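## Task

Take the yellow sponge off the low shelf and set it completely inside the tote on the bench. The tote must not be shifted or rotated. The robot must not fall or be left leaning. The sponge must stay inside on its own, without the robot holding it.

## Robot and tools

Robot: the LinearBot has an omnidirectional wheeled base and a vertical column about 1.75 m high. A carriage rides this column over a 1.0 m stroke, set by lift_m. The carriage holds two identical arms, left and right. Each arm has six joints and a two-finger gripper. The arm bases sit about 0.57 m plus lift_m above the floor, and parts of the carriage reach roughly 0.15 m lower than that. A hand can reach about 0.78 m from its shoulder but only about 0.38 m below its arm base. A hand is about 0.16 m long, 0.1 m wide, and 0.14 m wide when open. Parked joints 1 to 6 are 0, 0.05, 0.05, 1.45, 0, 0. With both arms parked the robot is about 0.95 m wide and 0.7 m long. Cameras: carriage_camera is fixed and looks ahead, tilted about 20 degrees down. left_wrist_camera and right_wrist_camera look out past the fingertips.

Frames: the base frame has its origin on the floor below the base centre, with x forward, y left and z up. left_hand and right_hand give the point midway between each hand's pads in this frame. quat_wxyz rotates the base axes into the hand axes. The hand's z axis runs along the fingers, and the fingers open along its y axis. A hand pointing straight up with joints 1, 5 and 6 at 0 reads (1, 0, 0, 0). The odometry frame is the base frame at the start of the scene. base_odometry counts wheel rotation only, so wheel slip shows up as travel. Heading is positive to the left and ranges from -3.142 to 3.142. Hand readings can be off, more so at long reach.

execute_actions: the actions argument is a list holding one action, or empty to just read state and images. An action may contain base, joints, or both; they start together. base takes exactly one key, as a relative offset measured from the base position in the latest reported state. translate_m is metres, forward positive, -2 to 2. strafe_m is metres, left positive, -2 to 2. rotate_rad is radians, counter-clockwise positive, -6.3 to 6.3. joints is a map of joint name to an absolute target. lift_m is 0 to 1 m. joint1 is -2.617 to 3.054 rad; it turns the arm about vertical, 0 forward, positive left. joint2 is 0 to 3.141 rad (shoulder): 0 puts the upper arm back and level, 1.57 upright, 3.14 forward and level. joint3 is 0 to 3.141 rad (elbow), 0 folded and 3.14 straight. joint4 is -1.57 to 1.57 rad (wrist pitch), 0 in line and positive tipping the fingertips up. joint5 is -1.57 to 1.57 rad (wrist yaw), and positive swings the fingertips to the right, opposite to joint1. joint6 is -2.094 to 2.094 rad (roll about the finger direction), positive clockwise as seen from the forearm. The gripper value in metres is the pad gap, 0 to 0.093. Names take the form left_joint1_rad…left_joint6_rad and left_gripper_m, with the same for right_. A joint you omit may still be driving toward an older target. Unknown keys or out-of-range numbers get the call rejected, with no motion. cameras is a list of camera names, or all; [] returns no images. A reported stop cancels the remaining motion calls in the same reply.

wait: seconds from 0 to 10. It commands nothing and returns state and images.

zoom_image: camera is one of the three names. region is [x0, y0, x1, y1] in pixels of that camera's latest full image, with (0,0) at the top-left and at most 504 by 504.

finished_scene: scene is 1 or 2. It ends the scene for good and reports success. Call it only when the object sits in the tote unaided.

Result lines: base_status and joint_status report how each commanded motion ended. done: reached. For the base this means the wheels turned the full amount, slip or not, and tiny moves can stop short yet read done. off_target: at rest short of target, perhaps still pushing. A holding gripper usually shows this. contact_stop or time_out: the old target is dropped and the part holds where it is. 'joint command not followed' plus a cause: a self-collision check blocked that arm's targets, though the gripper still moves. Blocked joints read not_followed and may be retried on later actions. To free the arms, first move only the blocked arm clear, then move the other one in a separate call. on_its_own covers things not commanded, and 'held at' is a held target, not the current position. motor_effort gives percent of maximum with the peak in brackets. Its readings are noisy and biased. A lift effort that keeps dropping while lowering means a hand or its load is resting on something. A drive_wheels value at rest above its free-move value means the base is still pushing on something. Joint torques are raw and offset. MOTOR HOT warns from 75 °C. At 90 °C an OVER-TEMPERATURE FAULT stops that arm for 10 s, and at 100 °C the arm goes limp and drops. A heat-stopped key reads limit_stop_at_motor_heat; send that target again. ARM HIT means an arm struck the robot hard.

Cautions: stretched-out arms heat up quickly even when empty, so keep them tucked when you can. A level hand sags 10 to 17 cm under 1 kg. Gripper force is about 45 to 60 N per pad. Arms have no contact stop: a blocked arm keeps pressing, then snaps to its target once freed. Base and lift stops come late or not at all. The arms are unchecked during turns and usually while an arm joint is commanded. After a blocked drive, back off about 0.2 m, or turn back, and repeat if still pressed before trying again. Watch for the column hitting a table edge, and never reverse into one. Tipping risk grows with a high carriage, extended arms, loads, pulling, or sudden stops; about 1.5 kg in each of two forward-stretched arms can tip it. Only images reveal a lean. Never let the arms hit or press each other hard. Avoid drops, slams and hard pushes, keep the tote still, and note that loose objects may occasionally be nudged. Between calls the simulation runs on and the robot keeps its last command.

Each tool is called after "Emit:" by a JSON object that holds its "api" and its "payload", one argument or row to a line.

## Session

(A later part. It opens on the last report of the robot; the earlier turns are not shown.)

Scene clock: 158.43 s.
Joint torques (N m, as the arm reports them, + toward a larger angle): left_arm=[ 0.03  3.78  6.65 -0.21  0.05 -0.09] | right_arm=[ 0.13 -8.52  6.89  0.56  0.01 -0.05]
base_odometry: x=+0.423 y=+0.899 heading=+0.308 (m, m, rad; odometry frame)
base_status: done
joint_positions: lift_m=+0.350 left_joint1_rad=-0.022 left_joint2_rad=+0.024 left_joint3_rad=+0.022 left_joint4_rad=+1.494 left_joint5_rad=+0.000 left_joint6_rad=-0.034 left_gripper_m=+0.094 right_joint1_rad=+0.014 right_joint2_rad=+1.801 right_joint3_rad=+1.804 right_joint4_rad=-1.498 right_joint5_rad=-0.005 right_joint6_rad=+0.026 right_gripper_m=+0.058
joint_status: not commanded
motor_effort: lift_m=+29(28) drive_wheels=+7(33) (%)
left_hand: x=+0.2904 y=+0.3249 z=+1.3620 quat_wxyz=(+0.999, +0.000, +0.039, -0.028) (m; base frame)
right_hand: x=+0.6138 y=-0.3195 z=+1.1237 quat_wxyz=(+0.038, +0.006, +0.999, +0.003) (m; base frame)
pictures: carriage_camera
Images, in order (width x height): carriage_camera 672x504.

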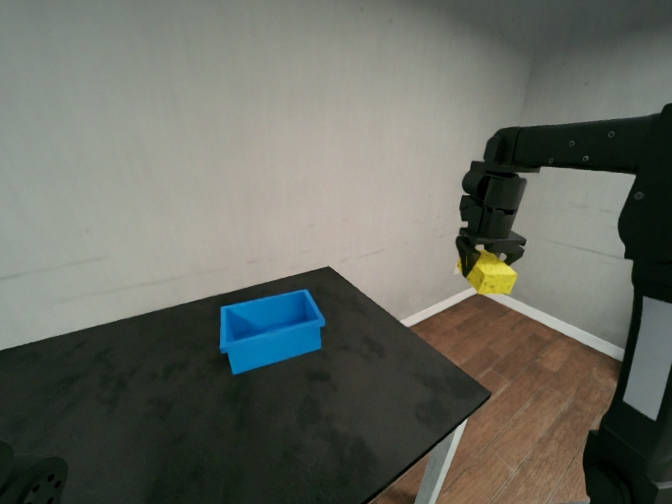

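Emit:
{"api": "execute_actions", "payload": {
  "actions": [
    {"base":{"translate_m":-0.15}}
  ],
  "cameras": []
}}

Emit:
{"api": "execute_actions", "payload": {
  "actions": [
    {"base":{"rotate_rad":0.8}}
  ],
  "cameras": ["carriage_camera"]
}}

Scene clock: 167.13 s.
Joint torques (N m, as the arm reports them, + toward a larger angle): left_arm=[ 0.05  3.72  6.53 -0.2   0.05 -0.09] | right_arm=[ 0.2  -8.49  6.93  0.54  0.06 -0.03]
base_odometry: x=+0.280 y=+0.854 heading=+0.308 (m, m, rad; odometry frame)
base_status: done
joint_positions: lift_m=+0.350 left_joint1_rad=-0.022 left_joint2_rad=+0.024 left_joint3_rad=+0.022 left_joint4_rad=+1.494 left_joint5_rad=+0.000 left_joint6_rad=-0.034 left_gripper_m=+0.094 right_joint1_rad=+0.014 right_joint2_rad=+1.801 right_joint3_rad=+1.804 right_joint4_rad=-1.497 right_joint5_rad=-0.005 right_joint6_rad=+0.026 right_gripper_m=+0.058
joint_status: not commanded
motor_effort: lift_m=+29(28) drive_wheels=-7(19) (%)
left_hand: x=+0.2904 y=+0.3249 z=+1.3620 quat_wxyz=(+0.999, +0.000, +0.039, -0.028) (m; base frame)
right_hand: x=+0.6139 y=-0.3195 z=+1.1237 quat_wxyz=(+0.038, +0.006, +0.999, +0.003) (m; base frame)
pictures: none
No camera images: the call's "cameras" was empty. Leave "cameras" out to get every camera's image.

Scene clock: 169.43 s.
Joint torques (N m, as the arm reports them, + toward a larger angle): left_arm=[ 0.01  3.7   6.52 -0.2   0.05 -0.09] | right_arm=[ 0.18 -8.47  7.08  0.56  0.05 -0.04]
base_odometry: x=+0.280 y=+0.854 heading=+1.108 (m, m, rad; odometry frame)
base_status: done
joint_positions: lift_m=+0.350 left_joint1_rad=-0.022 left_joint2_rad=+0.024 left_joint3_rad=+0.022 left_joint4_rad=+1.493 left_joint5_rad=+0.000 left_joint6_rad=-0.034 left_gripper_m=+0.094 right_joint1_rad=+0.013 right_joint2_rad=+1.801 right_joint3_rad=+1.804 right_joint4_rad=-1.498 right_joint5_rad=-0.005 right_joint6_rad=+0.026 right_gripper_m=+0.058
joint_status: not commanded
motor_effort: lift_m=+30(28) drive_wheels=+7(15) (%)
left_hand: x=+0.2905 y=+0.3249 z=+1.3620 quat_wxyz=(+0.999, +0.000, +0.039, -0.028) (m; base frame)
right_hand: x=+0.6138 y=-0.3198 z=+1.1237 quat_wxyz=(+0.038, +0.006, +0.999, +0.003) (m; base frame)
pictures: carriage_camera
Images, in order (width x height): carriage_camera 672x504.

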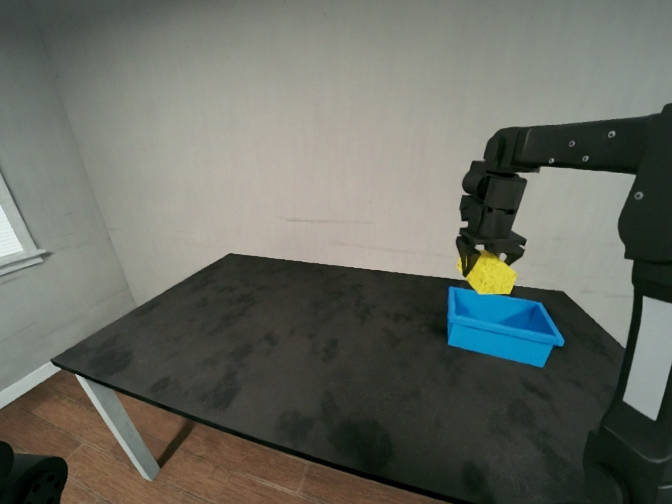

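Emit:
{"api": "execute_actions", "payload": {
  "actions": [
    {"base":{"translate_m":0.3}}
  ],
  "cameras": ["carriage_camera","right_wrist_camera"]
}}

Scene clock: 176.60 s.
Joint torques (N m, as the arm reports them, + toward a larger angle): left_arm=[ 0.06  3.68  6.58 -0.19  0.05 -0.08] | right_arm=[ 0.31 -8.44  6.97  0.53  0.01 -0.06]
base_odometry: x=+0.413 y=+1.122 heading=+1.109 (m, m, rad; odometry frame)
base_status: done
joint_positions: lift_m=+0.350 left_joint1_rad=-0.022 left_joint2_rad=+0.024 left_joint3_rad=+0.022 left_joint4_rad=+1.493 left_joint5_rad=+0.000 left_joint6_rad=-0.034 left_gripper_m=+0.094 right_joint1_rad=+0.013 right_joint2_rad=+1.801 right_joint3_rad=+1.804 right_joint4_rad=-1.498 right_joint5_rad=-0.005 right_joint6_rad=+0.026 right_gripper_m=+0.058
joint_status: not commanded
motor_effort: lift_m=+30(30) drive_wheels=+7(21) (%)
left_hand: x=+0.2906 y=+0.3249 z=+1.3620 quat_wxyz=(+0.999, +0.000, +0.040, -0.028) (m; base frame)
right_hand: x=+0.6137 y=-0.3198 z=+1.1237 quat_wxyz=(+0.038, +0.006, +0.999, +0.003) (m; base frame)
pictures: carriage_camera, right_wrist_camera
Images, in order (width x height): carriage_camera 672x504, right_wrist_camera 672x504.

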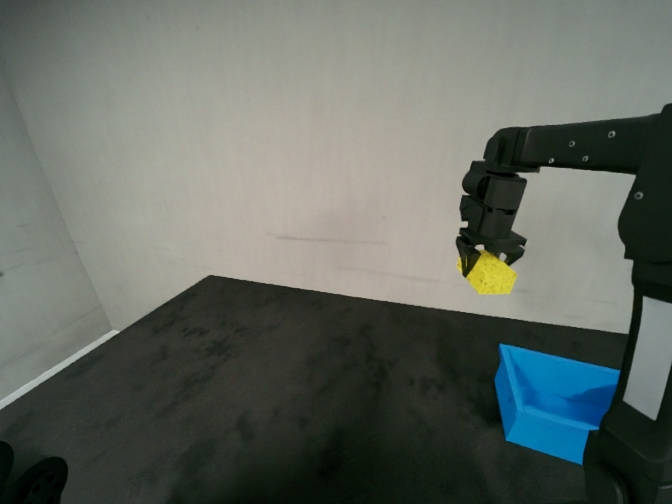

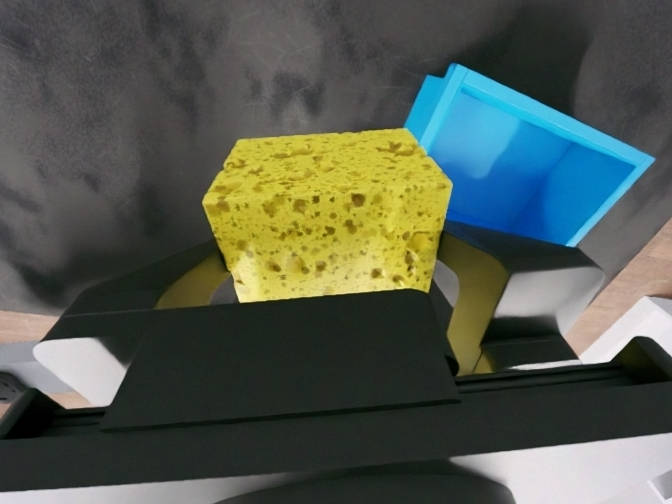

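Emit:
{"api": "execute_actions", "payload": {
  "actions": [
    {"base":{"strafe_m":-0.22}}
  ],
  "cameras": ["carriage_camera","right_wrist_camera"]
}}

Scene clock: 183.53 s.
Joint torques (N m, as the arm reports them, + toward a larger angle): left_arm=[-0.06  3.64  6.49 -0.21  0.05 -0.09] | right_arm=[ 0.47 -8.42  6.94  0.58  0.   -0.03]
base_odometry: x=+0.514 y=+1.072 heading=+1.105 (m, m, rad; odometry frame)
base_status: strafe_m contact_stop (by the wheels' count: -0.112 of -0.220)
joint_positions: lift_m=+0.350 left_joint1_rad=-0.021 left_joint2_rad=+0.024 left_joint3_rad=+0.022 left_joint4_rad=+1.493 left_joint5_rad=+0.002 left_joint6_rad=-0.034 left_gripper_m=+0.094 right_joint1_rad=+0.009 right_joint2_rad=+1.802 right_joint3_rad=+1.803 right_joint4_rad=-1.501 right_joint5_rad=-0.003 right_joint6_rad=+0.026 right_gripper_m=+0.058
joint_status: not commanded
motor_effort: lift_m=+26(30) drive_wheels=+24(107) (%)
left_hand: x=+0.2908 y=+0.3245 z=+1.3620 quat_wxyz=(+0.999, +0.001, +0.040, -0.028) (m; base frame)
right_hand: x=+0.6129 y=-0.3217 z=+1.1227 quat_wxyz=(+0.035, +0.008, +0.999, +0.002) (m; base frame)
pictures: carriage_camera, right_wrist_camera
Images, in order (width x height): carriage_camera 672x504, right_wrist_camera 672x504.

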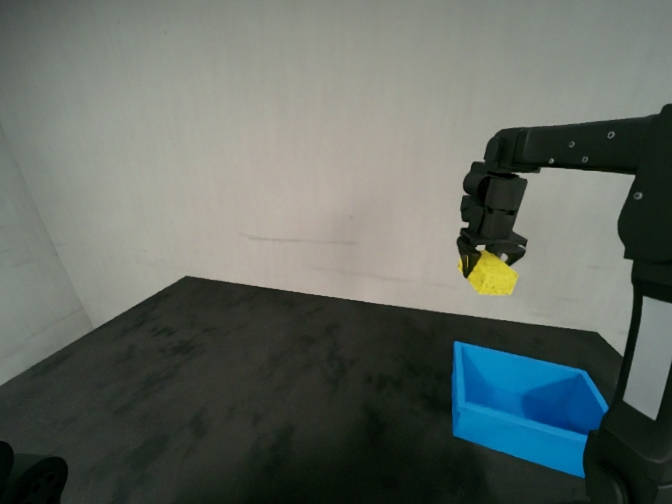

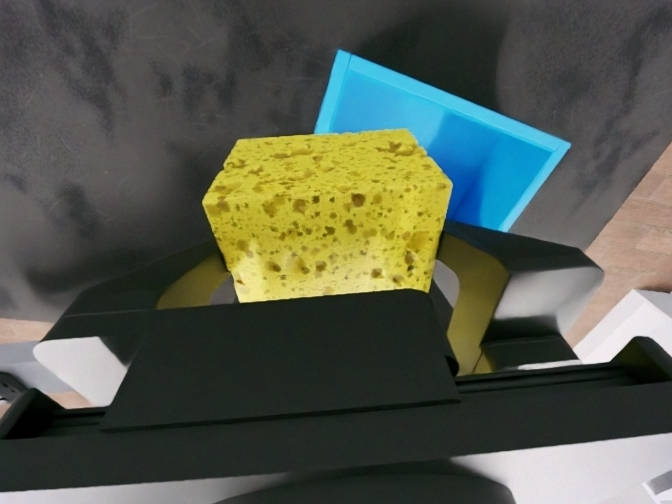

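Emit:
{"api": "execute_actions", "payload": {
  "actions": [
    {"base":{"translate_m":-0.04},"joints":{"right_joint1_rad":-0.3,"right_joint6_rad":-1.4}}
  ],
  "cameras": ["carriage_camera","right_wrist_camera"]
}}

Scene clock: 196.37 s.
Joint torques (N m, as the arm reports them, + toward a larger angle): left_arm=[-0.08  3.64  6.53 -0.22  0.03 -0.09] | right_arm=[ 0.6  -8.49  6.98  0.47 -0.13 -0.09]
base_odometry: x=+0.496 y=+1.036 heading=+1.105 (m, m, rad; odometry frame)
base_status: done
joint_positions: lift_m=+0.350 left_joint1_rad=-0.021 left_joint2_rad=+0.024 left_joint3_rad=+0.022 left_joint4_rad=+1.494 left_joint5_rad=+0.002 left_joint6_rad=-0.034 left_gripper_m=+0.094 right_joint1_rad=-0.305 right_joint2_rad=+1.804 right_joint3_rad=+1.803 right_joint4_rad=-1.498 right_joint5_rad=-0.003 right_joint6_rad=-1.392 right_gripper_m=+0.058
joint_status: all done
motor_effort: lift_m=+28(29) drive_wheels=+1(15) (%)
left_hand: x=+0.2905 y=+0.3245 z=+1.3620 quat_wxyz=(+0.999, +0.001, +0.039, -0.028) (m; base frame)
right_hand: x=+0.5979 y=-0.4280 z=+1.1223 quat_wxyz=(+0.025, -0.517, +0.855, -0.026) (m; base frame)
pictures: carriage_camera, right_wrist_camera
Images, in order (width x height): carriage_camera 672x504, right_wrist_camera 672x504.

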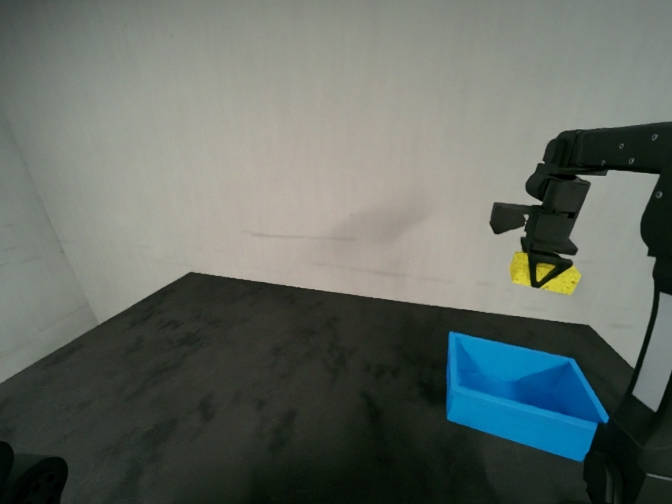

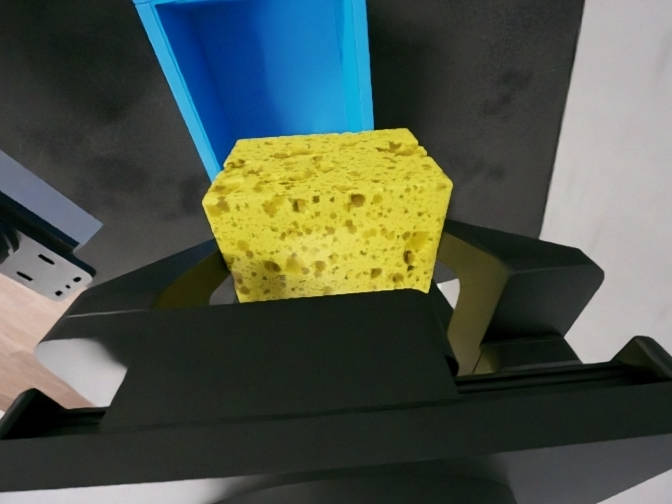

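Emit:
{"api": "execute_actions", "payload": {
  "actions": [
    {"joints":{"lift_m":0.22}}
  ],
  "cameras": ["carriage_camera","right_wrist_camera"]
}}

Scene clock: 205.87 s.
Joint torques (N m, as the arm reports them, + toward a larger angle): left_arm=[-0.07  4.24  7.47 -0.22  0.02 -0.09] | right_arm=[ 0.55 -9.16  7.64  0.47 -0.11 -0.08]
base_odometry: x=+0.496 y=+1.036 heading=+1.105 (m, m, rad; odometry frame)
base_status: not commanded
joint_positions: lift_m=+0.277 left_joint1_rad=-0.021 left_joint2_rad=+0.017 left_joint3_rad=+0.011 left_joint4_rad=+1.496 left_joint5_rad=+0.003 left_joint6_rad=-0.034 left_gripper_m=+0.094 right_joint1_rad=-0.304 right_joint2_rad=+1.811 right_joint3_rad=+1.794 right_joint4_rad=-1.502 right_joint5_rad=-0.002 right_joint6_rad=-1.393 right_gripper_m=+0.058
joint_status: lift_m contact_stop (moved -0.073 of -0.130)
on_its_own: lift_m is held at +0.277, not at your +0.220, since a contact_stop
motor_effort: lift_m=+27(40) drive_wheels=-6(20) (%)
left_hand: x=+0.2915 y=+0.3244 z=+1.2857 quat_wxyz=(+0.999, +0.001, +0.041, -0.028) (m; base frame)
right_hand: x=+0.5958 y=-0.4271 z=+1.0444 quat_wxyz=(+0.018, -0.518, +0.855, -0.018) (m; base frame)
pictures: carriage_camera, right_wrist_camera
Images, in order (width x height): carriage_camera 672x504, right_wrist_camera 672x504.

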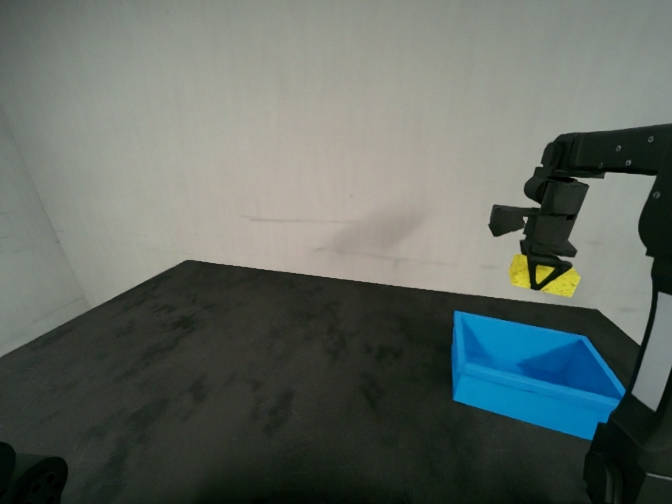

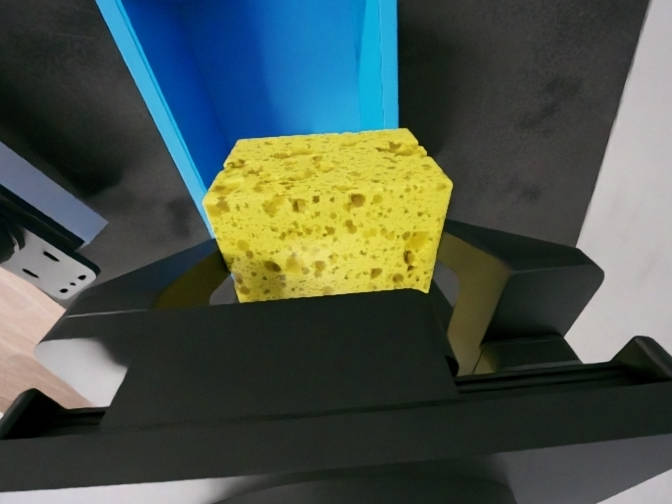

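Emit:
{"api": "execute_actions", "payload": {
  "actions": [
    {"joints":{"lift_m":0.31,"right_joint2_rad":2.0,"right_joint3_rad":1.7,"right_joint4_rad":-1.27}}
  ],
  "cameras": ["carriage_camera","right_wrist_camera"]
}}

Scene clock: 213.30 s.
Joint torques (N m, as the arm reports them, + toward a larger angle): left_arm=[-0.09  4.18  7.41 -0.21  0.02 -0.09] | right_arm=[  0.71 -11.05   6.71   0.32  -0.1   -0.05]
base_odometry: x=+0.496 y=+1.036 heading=+1.105 (m, m, rad; odometry frame)
base_status: not commanded
joint_positions: lift_m=+0.310 left_joint1_rad=-0.021 left_joint2_rad=+0.017 left_joint3_rad=+0.011 left_joint4_rad=+1.496 left_joint5_rad=+0.003 left_joint6_rad=-0.034 left_gripper_m=+0.094 right_joint1_rad=-0.304 right_joint2_rad=+2.012 right_joint3_rad=+1.707 right_joint4_rad=-1.275 right_joint5_rad=-0.002 right_joint6_rad=-1.393 right_gripper_m=+0.058
joint_status: all done
motor_effort: lift_m=+28(32) drive_wheels=+5(6) (%)
left_hand: x=+0.2915 y=+0.3244 z=+1.3190 quat_wxyz=(+0.999, +0.001, +0.041, -0.028) (m; base frame)
right_hand: x=+0.6348 y=-0.4393 z=+0.9874 quat_wxyz=(-0.002, -0.518, +0.855, +0.004) (m; base frame)
pictures: carriage_camera, right_wrist_camera
Images, in order (width x height): carriage_camera 672x504, right_wrist_camera 672x504.

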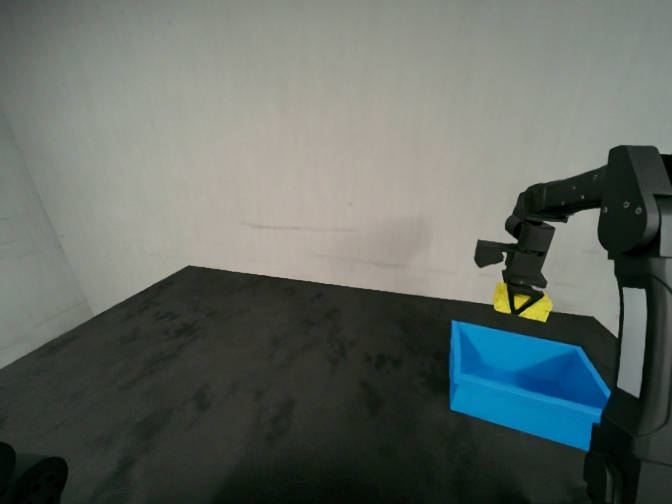

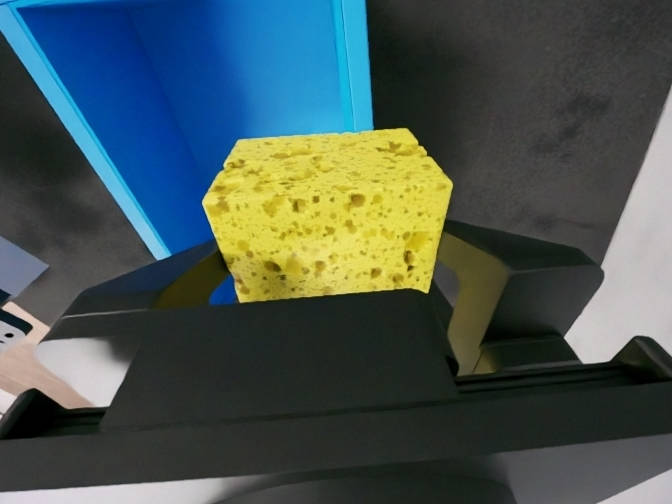

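Emit:
{"api": "execute_actions", "payload": {
  "actions": [
    {"base":{"translate_m":-0.07}}
  ],
  "cameras": ["right_wrist_camera"]
}}

Scene clock: 220.70 s.
Joint torques (N m, as the arm reports them, + toward a larger angle): left_arm=[-0.07  4.17  7.42 -0.21  0.03 -0.09] | right_arm=[  0.54 -10.98   6.81   0.35  -0.11  -0.08]
base_odometry: x=+0.464 y=+0.973 heading=+1.105 (m, m, rad; odometry frame)
base_status: done
joint_positions: lift_m=+0.310 left_joint1_rad=-0.021 left_joint2_rad=+0.017 left_joint3_rad=+0.011 left_joint4_rad=+1.496 left_joint5_rad=+0.003 left_joint6_rad=-0.034 left_gripper_m=+0.094 right_joint1_rad=-0.304 right_joint2_rad=+2.011 right_joint3_rad=+1.707 right_joint4_rad=-1.275 right_joint5_rad=-0.002 right_joint6_rad=-1.393 right_gripper_m=+0.058
joint_status: not commanded
motor_effort: lift_m=+27(30) drive_wheels=+1(12) (%)
left_hand: x=+0.2915 y=+0.3244 z=+1.3190 quat_wxyz=(+0.999, +0.001, +0.041, -0.028) (m; base frame)
right_hand: x=+0.6348 y=-0.4393 z=+0.9878 quat_wxyz=(-0.002, -0.518, +0.855, +0.004) (m; base frame)
pictures: right_wrist_camera
Images, in order (width x height): right_wrist_camera 672x504.

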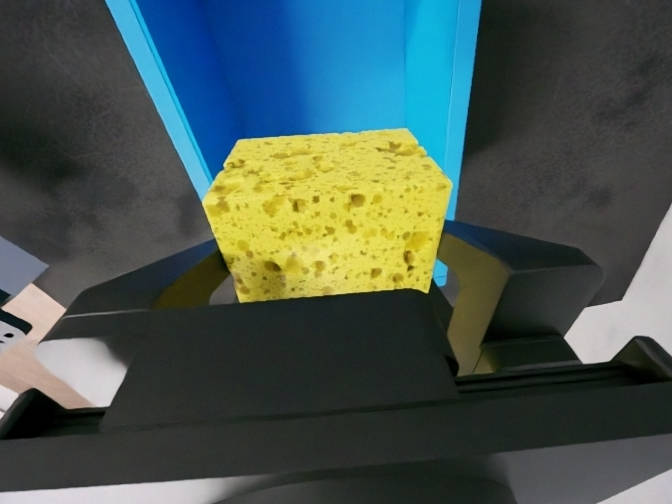

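Emit:
{"api": "execute_actions", "payload": {
  "actions": [
    {"base":{"translate_m":-0.02},"joints":{"right_joint2_rad":2.12,"right_joint3_rad":1.6,"right_joint4_rad":-1.05}}
  ],
  "cameras": ["right_wrist_camera","carriage_camera"]
}}

Scene clock: 225.67 s.
Joint torques (N m, as the arm reports them, + toward a larger angle): left_arm=[-0.09  4.17  7.46 -0.21  0.02 -0.09] | right_arm=[  0.59 -11.8    6.8    0.45  -0.08  -0.06]
base_odometry: x=+0.456 y=+0.955 heading=+1.104 (m, m, rad; odometry frame)
base_status: done
joint_positions: lift_m=+0.310 left_joint1_rad=-0.021 left_joint2_rad=+0.017 left_joint3_rad=+0.011 left_joint4_rad=+1.495 left_joint5_rad=+0.003 left_joint6_rad=-0.034 left_gripper_m=+0.094 right_joint1_rad=-0.304 right_joint2_rad=+2.132 right_joint3_rad=+1.602 right_joint4_rad=-1.062 right_joint5_rad=-0.002 right_joint6_rad=-1.393 right_gripper_m=+0.058
joint_status: all done
motor_effort: lift_m=+28(27) drive_wheels=+1(14) (%)
left_hand: x=+0.2916 y=+0.3244 z=+1.3189 quat_wxyz=(+0.999, +0.001, +0.041, -0.028) (m; base frame)
right_hand: x=+0.6490 y=-0.4438 z=+0.9166 quat_wxyz=(-0.006, -0.518, +0.855, +0.009) (m; base frame)
pictures: carriage_camera, right_wrist_camera
Images, in order (width x height): carriage_camera 672x504, right_wrist_camera 672x504.

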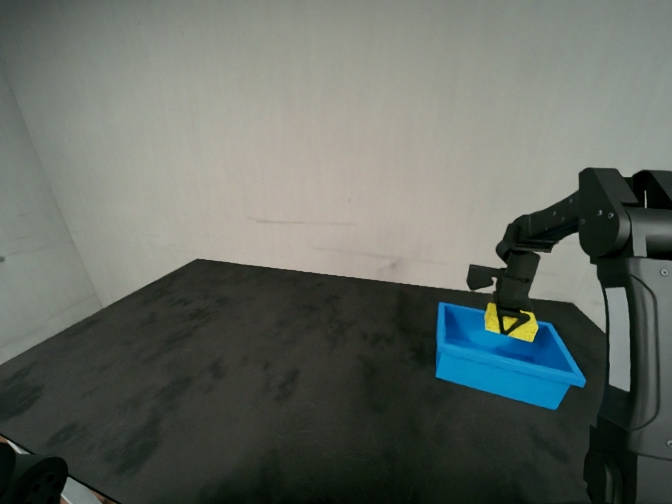

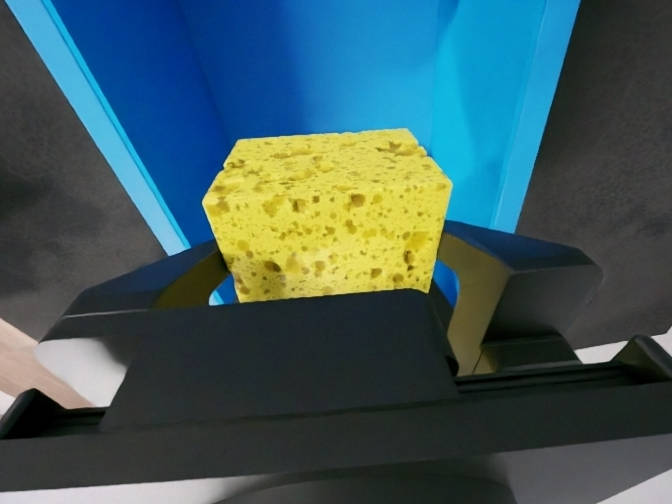

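Release and lift away.

Emit:
{"api": "execute_actions", "payload": {
  "actions": [
    {"joints":{"right_gripper_m":0.093}}
  ],
  "cameras": []
}}

Emit:
{"api": "execute_actions", "payload": {
  "actions": [
    {"base":{"translate_m":-0.3},"joints":{"lift_m":0.5}}
  ],
  "cameras": ["carriage_camera","right_wrist_camera"]
}}

Scene clock: 231.00 s.
Joint torques (N m, as the arm reports them, + toward a larger angle): left_arm=[-0.07  4.19  7.42 -0.22  0.02 -0.09] | right_arm=[  0.62 -11.65   6.88   0.41  -0.11  -0.05]
base_odometry: x=+0.456 y=+0.955 heading=+1.104 (m, m, rad; odometry frame)
base_status: not commanded
joint_positions: lift_m=+0.310 left_joint1_rad=-0.021 left_joint2_rad=+0.017 left_joint3_rad=+0.011 left_joint4_rad=+1.495 left_joint5_rad=+0.003 left_joint6_rad=-0.034 left_gripper_m=+0.094 right_joint1_rad=-0.304 right_joint2_rad=+2.132 right_joint3_rad=+1.602 right_joint4_rad=-1.062 right_joint5_rad=-0.002 right_joint6_rad=-1.393 right_gripper_m=+0.093
joint_status: all done
motor_effort: lift_m=+29(28) drive_wheels=-2(2) (%)
left_hand: x=+0.2916 y=+0.3244 z=+1.3189 quat_wxyz=(+0.999, +0.001, +0.041, -0.028) (m; base frame)
right_hand: x=+0.6490 y=-0.4438 z=+0.9166 quat_wxyz=(-0.006, -0.518, +0.855, +0.009) (m; base frame)
pictures: none
No camera images: the call's "cameras" was empty. Leave "cameras" out to get every camera's image.

Scene clock: 233.60 s.
Joint torques (N m, as the arm reports them, + toward a larger angle): left_arm=[-0.08  4.24  7.41 -0.25  0.02 -0.09] | right_arm=[  0.61 -10.89   6.92   0.33  -0.12  -0.08]
base_odometry: x=+0.321 y=+0.687 heading=+1.104 (m, m, rad; odometry frame)
base_status: done
joint_positions: lift_m=+0.500 left_joint1_rad=-0.021 left_joint2_rad=+0.017 left_joint3_rad=+0.011 left_joint4_rad=+1.496 left_joint5_rad=+0.003 left_joint6_rad=-0.034 left_gripper_m=+0.094 right_joint1_rad=-0.304 right_joint2_rad=+2.121 right_joint3_rad=+1.602 right_joint4_rad=-1.053 right_joint5_rad=-0.002 right_joint6_rad=-1.393 right_gripper_m=+0.093
joint_status: all done
motor_effort: lift_m=+27(27) drive_wheels=+0(15) (%)
left_hand: x=+0.2915 y=+0.3244 z=+1.5090 quat_wxyz=(+0.999, +0.001, +0.041, -0.028) (m; base frame)
right_hand: x=+0.6519 y=-0.4447 z=+1.1107 quat_wxyz=(+0.000, -0.518, +0.855, +0.001) (m; base frame)
pictures: carriage_camera, right_wrist_camera
Images, in order (width x height): carriage_camera 672x504, right_wrist_camera 672x504.

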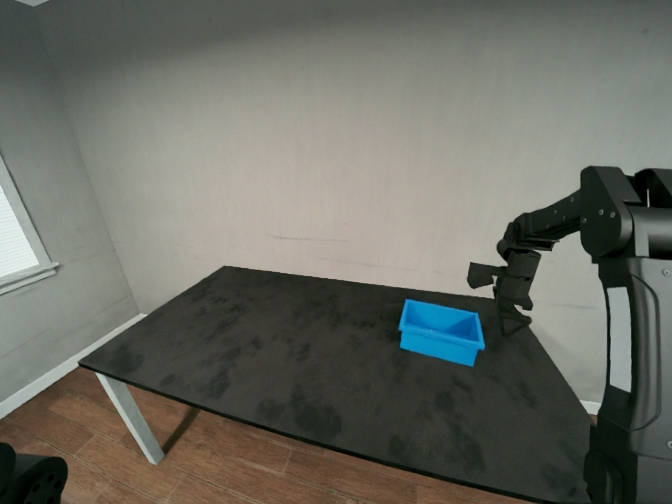

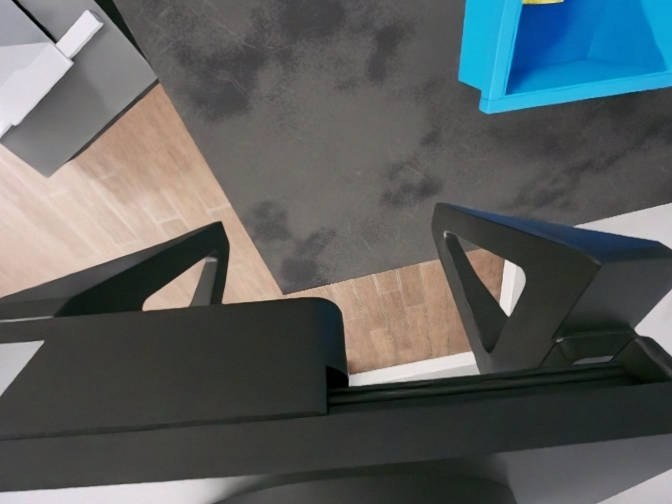

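Sponge is inside, not above the rim.

Emit:
{"api": "finished_scene", "payload": {
  "scene": 1
}}

The scene is finished: the task was done.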